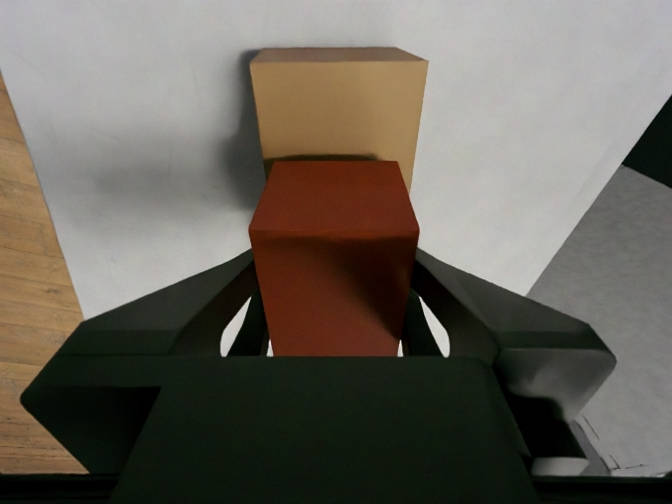

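>>> {"op": "execute_actions", "data": {
  "actions": [
    {"arm3":{"joints":{"joint1_rad":-0.278}}}
  ],
  "cameras": []
}}

>>> {"op": "execute_actions", "data": {
  "actions": [
    {"arm3":{"joints":{"joint2_rad":2.165}}}
  ],
  "cameras": []
}}

>>> {"op": "execute_actions", "data": {
  "actions": [
    {"arm3":{"joints":{"gripper_m":0.093}}}
  ],
  "cameras": ["arm3_cam_wrist"]
}}

>>> {"op": "execute_actions", "data": {
  "actions": [
    {"arm3":{"joints":{"joint2_rad":1.93,"joint4_rad":-1.3}}}
  ],
  "cameras": ["arm3_cam_wrist"]
}}

>>> {"op": "execute_actions", "data": {
  "actions": [
    {"arm3":{"joints":{"joint1_rad":1.528,"joint6_rad":-0.155}}}
  ],
  "cameras": []
}}

>>> {"op": "execute_actions", "data": {
  "actions": [
    {"arm3":{"joints":{"joint3_rad":1.5,"joint4_rad":-1.125}}}
  ],
  "cameras": ["arm3_cam_wrist"]
}}

Scene clock: 88.43 s.
Joint torques (N m, as the arm reports them, + toward a larger angle): arm1=[ 0.27  2.88  6.18  1.16 -0.01 -0.08] | arm2=[-0.03  0.16  6.75  1.52 -0.01  0.21] | arm3=[ -0.43 -18.43   7.96   0.44   0.05   0.17]
Motor temperatures (°C, as the motors report them): arm1=[25 28 30 27 24 26] | arm2=[26 27 32 27 25 27] | arm3=[25 29 28 26 27 26]
arm1.joint_positions: joint1_rad=-0.995 joint2_rad=+0.803 joint3_rad=+1.785 joint4_rad=-1.591 joint5_rad=+0.002 joint6_rad=+1.455 gripper_m=+0.093
arm1.joint_status: not commanded
arm1.hand: x=-0.6707 y=+0.9616 z=+1.4476 quat_wxyz=(-0.193, -0.459, +0.755, +0.426) (m; scene frame)
arm2.joint_positions: joint1_rad=+0.305 joint2_rad=+0.900 joint3_rad=+1.869 joint4_rad=-1.484 joint5_rad=+0.000 joint6_rad=+0.019 gripper_m=+0.093
arm2.joint_status: not commanded
arm2.hand: x=-0.3097 y=-0.1203 z=+1.5666 quat_wxyz=(-0.196, -0.801, -0.321, +0.466) (m; scene frame)
arm3.joint_positions: joint1_rad=-0.265 joint2_rad=+2.129 joint3_rad=+1.695 joint4_rad=-1.177 joint5_rad=+0.001 joint6_rad=+1.591 gripper_m=+0.044
arm3.joint_status: all done
arm3.hand: x=+1.1950 y=-0.7076 z=+0.8535 quat_wxyz=(+0.012, -0.586, -0.810, +0.022) (m; scene frame)
pictures: none
No camera images: the call's "cameras" was empty. Leave "cameras" out to get every camera's image.

Scene clock: 89.00 s.
Joint torques (N m, as the arm reports them, + toward a larger angle): arm1=[ 0.28  2.9   6.17  1.16 -0.01 -0.08] | arm2=[-0.05 -0.2   6.95  1.39 -0.02  0.2 ] | arm3=[ -1.03 -16.64   7.92   0.35   0.09   0.18]
Motor temperatures (°C, as the motors report them): arm1=[25 28 30 27 24 26] | arm2=[26 27 32 27 25 27] | arm3=[25 29 28 26 27 26]
arm1.joint_positions: joint1_rad=-0.995 joint2_rad=+0.803 joint3_rad=+1.785 joint4_rad=-1.591 joint5_rad=+0.002 joint6_rad=+1.455 gripper_m=+0.093
arm1.joint_status: not commanded
arm1.hand: x=-0.6707 y=+0.9616 z=+1.4476 quat_wxyz=(-0.193, -0.459, +0.755, +0.426) (m; scene frame)
arm2.joint_positions: joint1_rad=+0.305 joint2_rad=+0.900 joint3_rad=+1.869 joint4_rad=-1.484 joint5_rad=+0.000 joint6_rad=+0.019 gripper_m=+0.093
arm2.joint_status: not commanded
arm2.hand: x=-0.3097 y=-0.1203 z=+1.5666 quat_wxyz=(-0.196, -0.801, -0.321, +0.466) (m; scene frame)
arm3.joint_positions: joint1_rad=-0.265 joint2_rad=+2.139 joint3_rad=+1.695 joint4_rad=-1.177 joint5_rad=+0.000 joint6_rad=+1.591 gripper_m=+0.044
arm3.joint_status: all done
arm3.hand: x=+1.1939 y=-0.7082 z=+0.8479 quat_wxyz=(+0.016, -0.587, -0.809, +0.025) (m; scene frame)
pictures: none
No camera images: the call's "cameras" was empty. Leave "cameras" out to get every camera's image.

Scene clock: 89.67 s.
Joint torques (N m, as the arm reports them, + toward a larger angle): arm1=[ 0.28  2.89  6.17  1.16 -0.01 -0.08] | arm2=[-0.19  0.43  6.93  1.47 -0.06  0.17] | arm3=[ -0.63 -17.93   7.84   0.29   0.13   0.17]
Motor temperatures (°C, as the motors report them): arm1=[25 27 30 27 24 26] | arm2=[26 27 32 27 25 27] | arm3=[25 29 28 26 27 26]
arm1.joint_positions: joint1_rad=-0.995 joint2_rad=+0.803 joint3_rad=+1.785 joint4_rad=-1.591 joint5_rad=+0.002 joint6_rad=+1.455 gripper_m=+0.093
arm1.joint_status: not commanded
arm1.hand: x=-0.6707 y=+0.9616 z=+1.4476 quat_wxyz=(-0.193, -0.459, +0.755, +0.426) (m; scene frame)
arm2.joint_positions: joint1_rad=+0.305 joint2_rad=+0.900 joint3_rad=+1.869 joint4_rad=-1.484 joint5_rad=+0.000 joint6_rad=+0.019 gripper_m=+0.093
arm2.joint_status: not commanded
arm2.hand: x=-0.3097 y=-0.1203 z=+1.5666 quat_wxyz=(-0.196, -0.801, -0.321, +0.466) (m; scene frame)
arm3.joint_positions: joint1_rad=-0.265 joint2_rad=+2.141 joint3_rad=+1.695 joint4_rad=-1.177 joint5_rad=+0.000 joint6_rad=+1.591 gripper_m=+0.093
arm3.joint_status: all done
arm3.hand: x=+1.1936 y=-0.7083 z=+0.8465 quat_wxyz=(+0.016, -0.587, -0.809, +0.026) (m; scene frame)
pictures: arm3_cam_wrist
Images, in order (width x height): arm3_cam_wrist 672x504.

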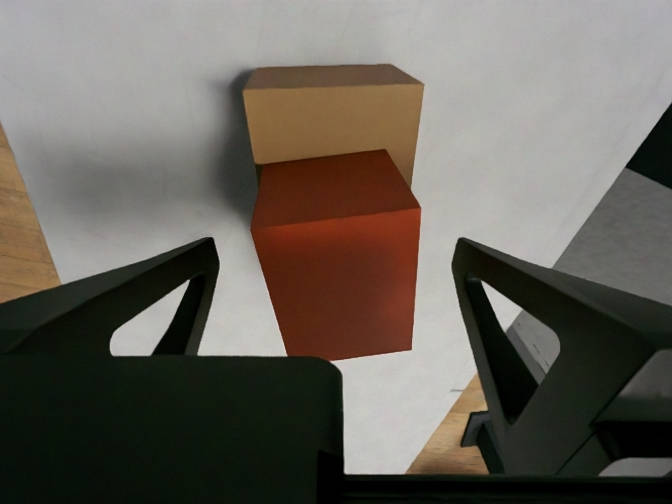

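Scene clock: 91.00 s.
Joint torques (N m, as the arm reports them, + toward a larger angle): arm1=[ 0.29  2.91  6.18  1.16 -0.01 -0.08] | arm2=[-0.03  0.26  6.88  1.56 -0.03  0.19] | arm3=[ -0.44 -16.09   8.59  -0.12   0.14   0.14]
Motor temperatures (°C, as the motors report them): arm1=[25 27 30 27 24 26] | arm2=[26 27 32 27 25 27] | arm3=[25 29 28 26 27 26]
arm1.joint_positions: joint1_rad=-0.995 joint2_rad=+0.803 joint3_rad=+1.785 joint4_rad=-1.591 joint5_rad=+0.002 joint6_rad=+1.455 gripper_m=+0.093
arm1.joint_status: not commanded
arm1.hand: x=-0.6707 y=+0.9616 z=+1.4476 quat_wxyz=(-0.193, -0.459, +0.755, +0.426) (m; scene frame)
arm2.joint_positions: joint1_rad=+0.305 joint2_rad=+0.900 joint3_rad=+1.869 joint4_rad=-1.484 joint5_rad=+0.000 joint6_rad=+0.019 gripper_m=+0.093
arm2.joint_status: not commanded
arm2.hand: x=-0.3097 y=-0.1203 z=+1.5666 quat_wxyz=(-0.196, -0.801, -0.321, +0.466) (m; scene frame)
arm3.joint_positions: joint1_rad=-0.265 joint2_rad=+1.915 joint3_rad=+1.695 joint4_rad=-1.293 joint5_rad=+0.000 joint6_rad=+1.591 gripper_m=+0.093
arm3.joint_status: all done
arm3.hand: x=+1.1808 y=-0.7124 z=+0.9792 quat_wxyz=(-0.015, -0.587, -0.809, -0.019) (m; scene frame)
pictures: arm3_cam_wrist
Images, in order (width x height): arm3_cam_wrist 672x504.

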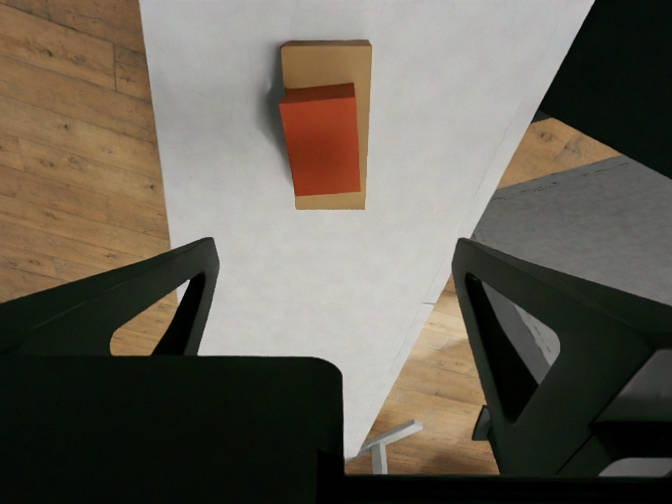

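Scene clock: 93.23 s.
Joint torques (N m, as the arm reports them, + toward a larger angle): arm1=[ 0.26  2.9   6.18  1.16 -0.01 -0.08] | arm2=[0.19 0.33 6.92 1.5  0.   0.19] | arm3=[  0.21 -17.28   8.73   0.12   0.08  -0.01]
Motor temperatures (°C, as the motors report them): arm1=[25 27 30 27 24 26] | arm2=[26 27 32 27 25 27] | arm3=[25 29 28 26 27 26]
arm1.joint_positions: joint1_rad=-0.995 joint2_rad=+0.803 joint3_rad=+1.785 joint4_rad=-1.591 joint5_rad=+0.002 joint6_rad=+1.455 gripper_m=+0.093
arm1.joint_status: not commanded
arm1.hand: x=-0.6707 y=+0.9616 z=+1.4476 quat_wxyz=(-0.193, -0.459, +0.755, +0.426) (m; scene frame)
arm2.joint_positions: joint1_rad=+0.305 joint2_rad=+0.900 joint3_rad=+1.869 joint4_rad=-1.484 joint5_rad=+0.000 joint6_rad=+0.019 gripper_m=+0.093
arm2.joint_status: not commanded
arm2.hand: x=-0.3097 y=-0.1203 z=+1.5666 quat_wxyz=(-0.196, -0.801, -0.321, +0.466) (m; scene frame)
arm3.joint_positions: joint1_rad=+1.538 joint2_rad=+1.925 joint3_rad=+1.695 joint4_rad=-1.293 joint5_rad=-0.002 joint6_rad=-0.144 gripper_m=+0.093
arm3.joint_status: all done
arm3.hand: x=+0.2906 y=-0.4044 z=+0.9786 quat_wxyz=(-0.008, +0.909, -0.416, -0.023) (m; scene frame)
pictures: none
No camera images: the call's "cameras" was empty. Leave "cameras" out to get every camera's image.

Scene clock: 94.23 s.
Joint torques (N m, as the arm reports them, + toward a larger angle): arm1=[ 0.26  2.88  6.17  1.15 -0.01 -0.08] | arm2=[ 0.07  0.2   6.95  1.42 -0.06  0.17] | arm3=[ -0.39 -16.21   7.35   0.74   0.07  -0.02]
Motor temperatures (°C, as the motors report them): arm1=[25 27 30 27 24 26] | arm2=[26 27 32 27 25 27] | arm3=[25 29 28 26 27 26]
arm1.joint_positions: joint1_rad=-0.995 joint2_rad=+0.803 joint3_rad=+1.785 joint4_rad=-1.591 joint5_rad=+0.002 joint6_rad=+1.455 gripper_m=+0.093
arm1.joint_status: not commanded
arm1.hand: x=-0.6707 y=+0.9616 z=+1.4476 quat_wxyz=(-0.193, -0.459, +0.755, +0.426) (m; scene frame)
arm2.joint_positions: joint1_rad=+0.305 joint2_rad=+0.900 joint3_rad=+1.869 joint4_rad=-1.484 joint5_rad=+0.000 joint6_rad=+0.019 gripper_m=+0.093
arm2.joint_status: not commanded
arm2.hand: x=-0.3097 y=-0.1203 z=+1.5666 quat_wxyz=(-0.196, -0.801, -0.321, +0.466) (m; scene frame)
arm3.joint_positions: joint1_rad=+1.538 joint2_rad=+1.925 joint3_rad=+1.496 joint4_rad=-1.134 joint5_rad=-0.002 joint6_rad=-0.145 gripper_m=+0.093
arm3.joint_status: all done
arm3.hand: x=+0.3086 y=-0.4338 z=+0.9064 quat_wxyz=(+0.003, +0.910, -0.416, -0.006) (m; scene frame)
pictures: arm3_cam_wrist
Images, in order (width x height): arm3_cam_wrist 672x504.

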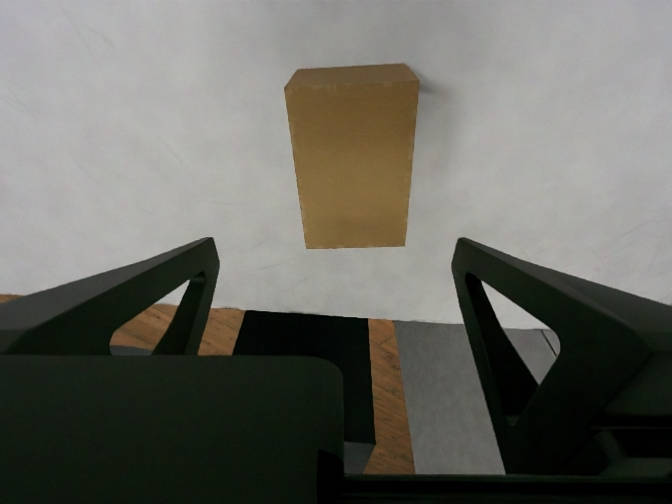

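>>> {"op": "execute_actions", "data": {
  "actions": [
    {"arm3":{"joints":{"joint1_rad":1.51,"joint6_rad":-0.2}}}
  ],
  "cameras": []
}}

>>> {"op": "execute_actions", "data": {
  "actions": [
    {"arm3":{"joints":{"joint2_rad":2.055,"joint3_rad":1.445,"joint4_rad":-0.945}}}
  ],
  "cameras": ["arm3_cam_wrist"]
}}

>>> {"op": "execute_actions", "data": {
  "actions": [
    {"arm3":{"joints":{"gripper_m":0.03}}}
  ],
  "cameras": []
}}

>>> {"op": "execute_actions", "data": {
  "actions": [
    {"arm3":{"joints":{"joint2_rad":1.85,"joint3_rad":1.725,"joint4_rad":-1.44}}}
  ],
  "cameras": []
}}

>>> {"op": "execute_actions", "data": {
  "actions": [
    {"arm3":{"joints":{"joint1_rad":-0.257,"joint6_rad":1.56}}}
  ],
  "cameras": []
}}

>>> {"op": "execute_actions", "data": {
  "actions": [
    {"arm3":{"joints":{"joint2_rad":2.02,"joint4_rad":-1.23}}}
  ],
  "cameras": ["arm3_cam_wrist"]
}}

Scene clock: 99.40 s.
Joint torques (N m, as the arm reports them, + toward a larger angle): arm1=[ 0.26  2.87  6.18  1.15 -0.01 -0.08] | arm2=[-0.2   0.06  6.89  1.4  -0.02  0.21] | arm3=[  0.15 -16.37   7.26   0.76   0.05  -0.03]
Motor temperatures (°C, as the motors report them): arm1=[25 27 30 27 24 26] | arm2=[26 27 32 27 25 27] | arm3=[25 29 28 26 27 26]
arm1.joint_positions: joint1_rad=-0.995 joint2_rad=+0.803 joint3_rad=+1.785 joint4_rad=-1.591 joint5_rad=+0.002 joint6_rad=+1.455 gripper_m=+0.093
arm1.joint_status: not commanded
arm1.hand: x=-0.6707 y=+0.9616 z=+1.4476 quat_wxyz=(-0.193, -0.459, +0.755, +0.426) (m; scene frame)
arm2.joint_positions: joint1_rad=+0.305 joint2_rad=+0.900 joint3_rad=+1.869 joint4_rad=-1.484 joint5_rad=+0.000 joint6_rad=+0.019 gripper_m=+0.093
arm2.joint_status: not commanded
arm2.hand: x=-0.3097 y=-0.1203 z=+1.5666 quat_wxyz=(-0.196, -0.801, -0.321, +0.466) (m; scene frame)
arm3.joint_positions: joint1_rad=+1.523 joint2_rad=+1.925 joint3_rad=+1.496 joint4_rad=-1.134 joint5_rad=-0.002 joint6_rad=-0.189 gripper_m=+0.093
arm3.joint_status: all done
arm3.hand: x=+0.3159 y=-0.4292 z=+0.9064 quat_wxyz=(+0.003, +0.916, -0.402, -0.006) (m; scene frame)
pictures: none
No camera images: the call's "cameras" was empty. Leave "cameras" out to get every camera's image.

Scene clock: 100.37 s.
Joint torques (N m, as the arm reports them, + toward a larger angle): arm1=[ 0.26  2.88  6.17  1.16 -0.01 -0.08] | arm2=[ 0.09 -0.04  6.85  1.35 -0.02  0.18] | arm3=[ -0.4  -17.82   6.71   0.68   0.08  -0.06]
Motor temperatures (°C, as the motors report them): arm1=[25 27 30 27 24 26] | arm2=[26 27 32 27 25 27] | arm3=[25 29 28 26 27 26]
arm1.joint_positions: joint1_rad=-0.995 joint2_rad=+0.803 joint3_rad=+1.785 joint4_rad=-1.591 joint5_rad=+0.002 joint6_rad=+1.455 gripper_m=+0.093
arm1.joint_status: not commanded
arm1.hand: x=-0.6707 y=+0.9616 z=+1.4476 quat_wxyz=(-0.193, -0.459, +0.755, +0.426) (m; scene frame)
arm2.joint_positions: joint1_rad=+0.305 joint2_rad=+0.900 joint3_rad=+1.869 joint4_rad=-1.484 joint5_rad=+0.000 joint6_rad=+0.019 gripper_m=+0.093
arm2.joint_status: not commanded
arm2.hand: x=-0.3097 y=-0.1203 z=+1.5666 quat_wxyz=(-0.196, -0.801, -0.321, +0.466) (m; scene frame)
arm3.joint_positions: joint1_rad=+1.523 joint2_rad=+2.066 joint3_rad=+1.438 joint4_rad=-0.954 joint5_rad=-0.002 joint6_rad=-0.190 gripper_m=+0.093
arm3.joint_status: all done
arm3.hand: x=+0.3142 y=-0.4281 z=+0.8106 quat_wxyz=(+0.008, +0.916, -0.402, +0.002) (m; scene frame)
pictures: arm3_cam_wrist
Images, in order (width x height): arm3_cam_wrist 672x504.

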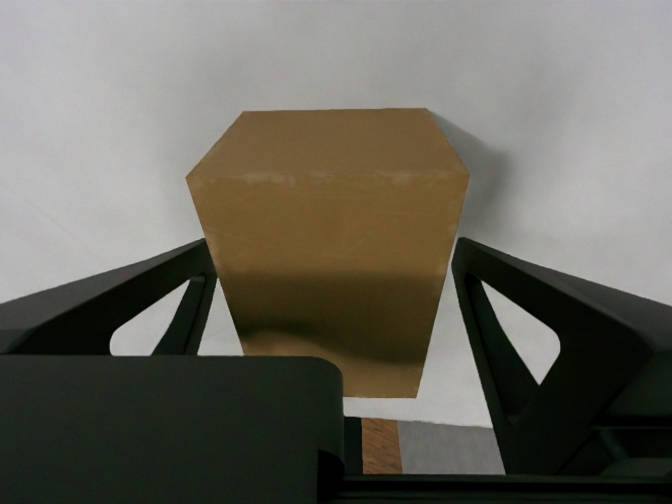

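Scene clock: 101.00 s.
Joint torques (N m, as the arm reports them, + toward a larger angle): arm1=[ 0.25  2.89  6.18  1.16 -0.01 -0.08] | arm2=[ 0.52  0.29  6.89  1.39 -0.04  0.17] | arm3=[ -0.24 -18.37   6.72   0.49   0.07   0.  ]
Motor temperatures (°C, as the motors report them): arm1=[25 27 30 27 24 26] | arm2=[26 27 32 27 25 27] | arm3=[25 29 28 26 27 26]
arm1.joint_positions: joint1_rad=-0.995 joint2_rad=+0.803 joint3_rad=+1.785 joint4_rad=-1.591 joint5_rad=+0.002 joint6_rad=+1.455 gripper_m=+0.093
arm1.joint_status: not commanded
arm1.hand: x=-0.6707 y=+0.9616 z=+1.4476 quat_wxyz=(-0.193, -0.459, +0.755, +0.426) (m; scene frame)
arm2.joint_positions: joint1_rad=+0.305 joint2_rad=+0.900 joint3_rad=+1.869 joint4_rad=-1.484 joint5_rad=+0.000 joint6_rad=+0.019 gripper_m=+0.093
arm2.joint_status: not commanded
arm2.hand: x=-0.3097 y=-0.1203 z=+1.5666 quat_wxyz=(-0.196, -0.801, -0.321, +0.466) (m; scene frame)
arm3.joint_positions: joint1_rad=+1.523 joint2_rad=+2.066 joint3_rad=+1.438 joint4_rad=-0.954 joint5_rad=-0.001 joint6_rad=-0.191 gripper_m=+0.059
arm3.joint_status: gripper_m off_target (ended at +0.059, target +0.030)
arm3.hand: x=+0.3142 y=-0.4280 z=+0.8106 quat_wxyz=(+0.008, +0.916, -0.402, +0.002) (m; scene frame)
pictures: none
No camera images: the call's "cameras" was empty. Leave "cameras" out to get every camera's image.

Scene clock: 102.47 s.
Joint torques (N m, as the arm reports them, + toward a larger angle): arm1=[ 0.28  2.87  6.17  1.16 -0.01 -0.08] | arm2=[ 0.65 -0.48  6.83  1.45 -0.02  0.17] | arm3=[ -0.26 -16.69   8.52  -0.19   0.06   0.01]
Motor temperatures (°C, as the motors report them): arm1=[25 27 30 27 24 26] | arm2=[26 27 32 27 25 27] | arm3=[25 29 28 26 27 26]
arm1.joint_positions: joint1_rad=-0.995 joint2_rad=+0.803 joint3_rad=+1.785 joint4_rad=-1.591 joint5_rad=+0.002 joint6_rad=+1.455 gripper_m=+0.093
arm1.joint_status: not commanded
arm1.hand: x=-0.6707 y=+0.9616 z=+1.4476 quat_wxyz=(-0.193, -0.459, +0.755, +0.426) (m; scene frame)
arm2.joint_positions: joint1_rad=+0.305 joint2_rad=+0.900 joint3_rad=+1.869 joint4_rad=-1.484 joint5_rad=+0.000 joint6_rad=+0.019 gripper_m=+0.093
arm2.joint_status: not commanded
arm2.hand: x=-0.3097 y=-0.1203 z=+1.5666 quat_wxyz=(-0.196, -0.801, -0.321, +0.466) (m; scene frame)
arm3.joint_positions: joint1_rad=+1.523 joint2_rad=+1.852 joint3_rad=+1.712 joint4_rad=-1.432 joint5_rad=-0.001 joint6_rad=-0.191 gripper_m=+0.059
arm3.joint_status: all done
arm3.hand: x=+0.3148 y=-0.4251 z=+1.0256 quat_wxyz=(+0.005, +0.916, -0.402, -0.002) (m; scene frame)
pictures: none
No camera images: the call's "cameras" was empty. Leave "cameras" out to get every camera's image.

Scene clock: 104.73 s.
Joint torques (N m, as the arm reports them, + toward a larger angle): arm1=[ 0.25  2.86  6.19  1.16 -0.01 -0.08] | arm2=[ 0.09  0.06  6.79  1.41 -0.03  0.18] | arm3=[  1.19 -17.01   8.55  -0.26   0.05   0.16]
Motor temperatures (°C, as the motors report them): arm1=[25 27 30 27 24 26] | arm2=[26 27 32 27 25 27] | arm3=[25 29 28 26 27 26]
arm1.joint_positions: joint1_rad=-0.995 joint2_rad=+0.803 joint3_rad=+1.785 joint4_rad=-1.591 joint5_rad=+0.002 joint6_rad=+1.455 gripper_m=+0.093
arm1.joint_status: not commanded
arm1.hand: x=-0.6707 y=+0.9616 z=+1.4476 quat_wxyz=(-0.193, -0.459, +0.755, +0.426) (m; scene frame)
arm2.joint_positions: joint1_rad=+0.305 joint2_rad=+0.900 joint3_rad=+1.869 joint4_rad=-1.484 joint5_rad=+0.000 joint6_rad=+0.019 gripper_m=+0.093
arm2.joint_status: not commanded
arm2.hand: x=-0.3097 y=-0.1203 z=+1.5666 quat_wxyz=(-0.196, -0.801, -0.321, +0.466) (m; scene frame)
arm3.joint_positions: joint1_rad=-0.264 joint2_rad=+1.854 joint3_rad=+1.712 joint4_rad=-1.432 joint5_rad=+0.001 joint6_rad=+1.550 gripper_m=+0.059
arm3.joint_status: all done
arm3.hand: x=+1.1524 y=-0.7218 z=+1.0200 quat_wxyz=(+0.002, -0.570, -0.822, +0.006) (m; scene frame)
pictures: none
No camera images: the call's "cameras" was empty. Leave "cameras" out to get every camera's image.

Scene clock: 105.90 s.
Joint torques (N m, as the arm reports them, + toward a larger angle): arm1=[ 0.27  2.86  6.19  1.15 -0.01 -0.08] | arm2=[ 0.28  0.38  6.79  1.48 -0.02  0.2 ] | arm3=[  1.15 -20.39   8.23   0.42   0.07   0.18]
Motor temperatures (°C, as the motors report them): arm1=[25 27 30 27 24 26] | arm2=[26 27 32 27 25 27] | arm3=[25 29 28 26 27 26]
arm1.joint_positions: joint1_rad=-0.995 joint2_rad=+0.803 joint3_rad=+1.785 joint4_rad=-1.591 joint5_rad=+0.002 joint6_rad=+1.455 gripper_m=+0.093
arm1.joint_status: not commanded
arm1.hand: x=-0.6707 y=+0.9616 z=+1.4476 quat_wxyz=(-0.193, -0.459, +0.755, +0.426) (m; scene frame)
arm2.joint_positions: joint1_rad=+0.305 joint2_rad=+0.900 joint3_rad=+1.869 joint4_rad=-1.484 joint5_rad=+0.000 joint6_rad=+0.019 gripper_m=+0.093
arm2.joint_status: not commanded
arm2.hand: x=-0.3097 y=-0.1203 z=+1.5666 quat_wxyz=(-0.196, -0.801, -0.321, +0.466) (m; scene frame)
arm3.joint_positions: joint1_rad=-0.264 joint2_rad=+2.043 joint3_rad=+1.712 joint4_rad=-1.237 joint5_rad=+0.001 joint6_rad=+1.550 gripper_m=+0.059
arm3.joint_status: all done
arm3.hand: x=+1.1951 y=-0.7071 z=+0.9109 quat_wxyz=(+0.000, -0.570, -0.822, +0.004) (m; scene frame)
pictures: arm3_cam_wrist
Images, in order (width x height): arm3_cam_wrist 672x504.

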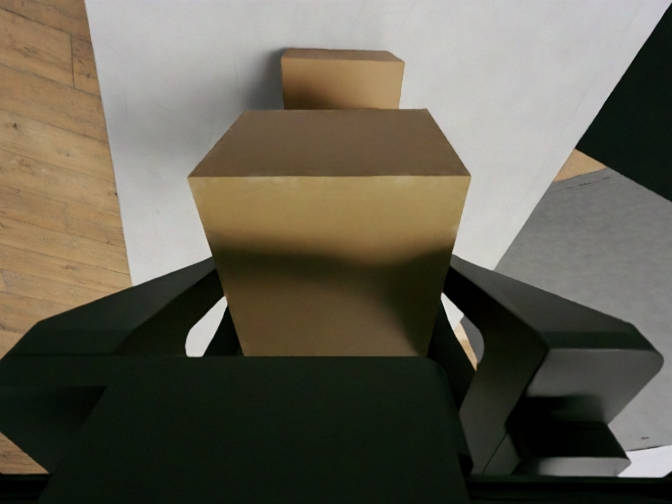

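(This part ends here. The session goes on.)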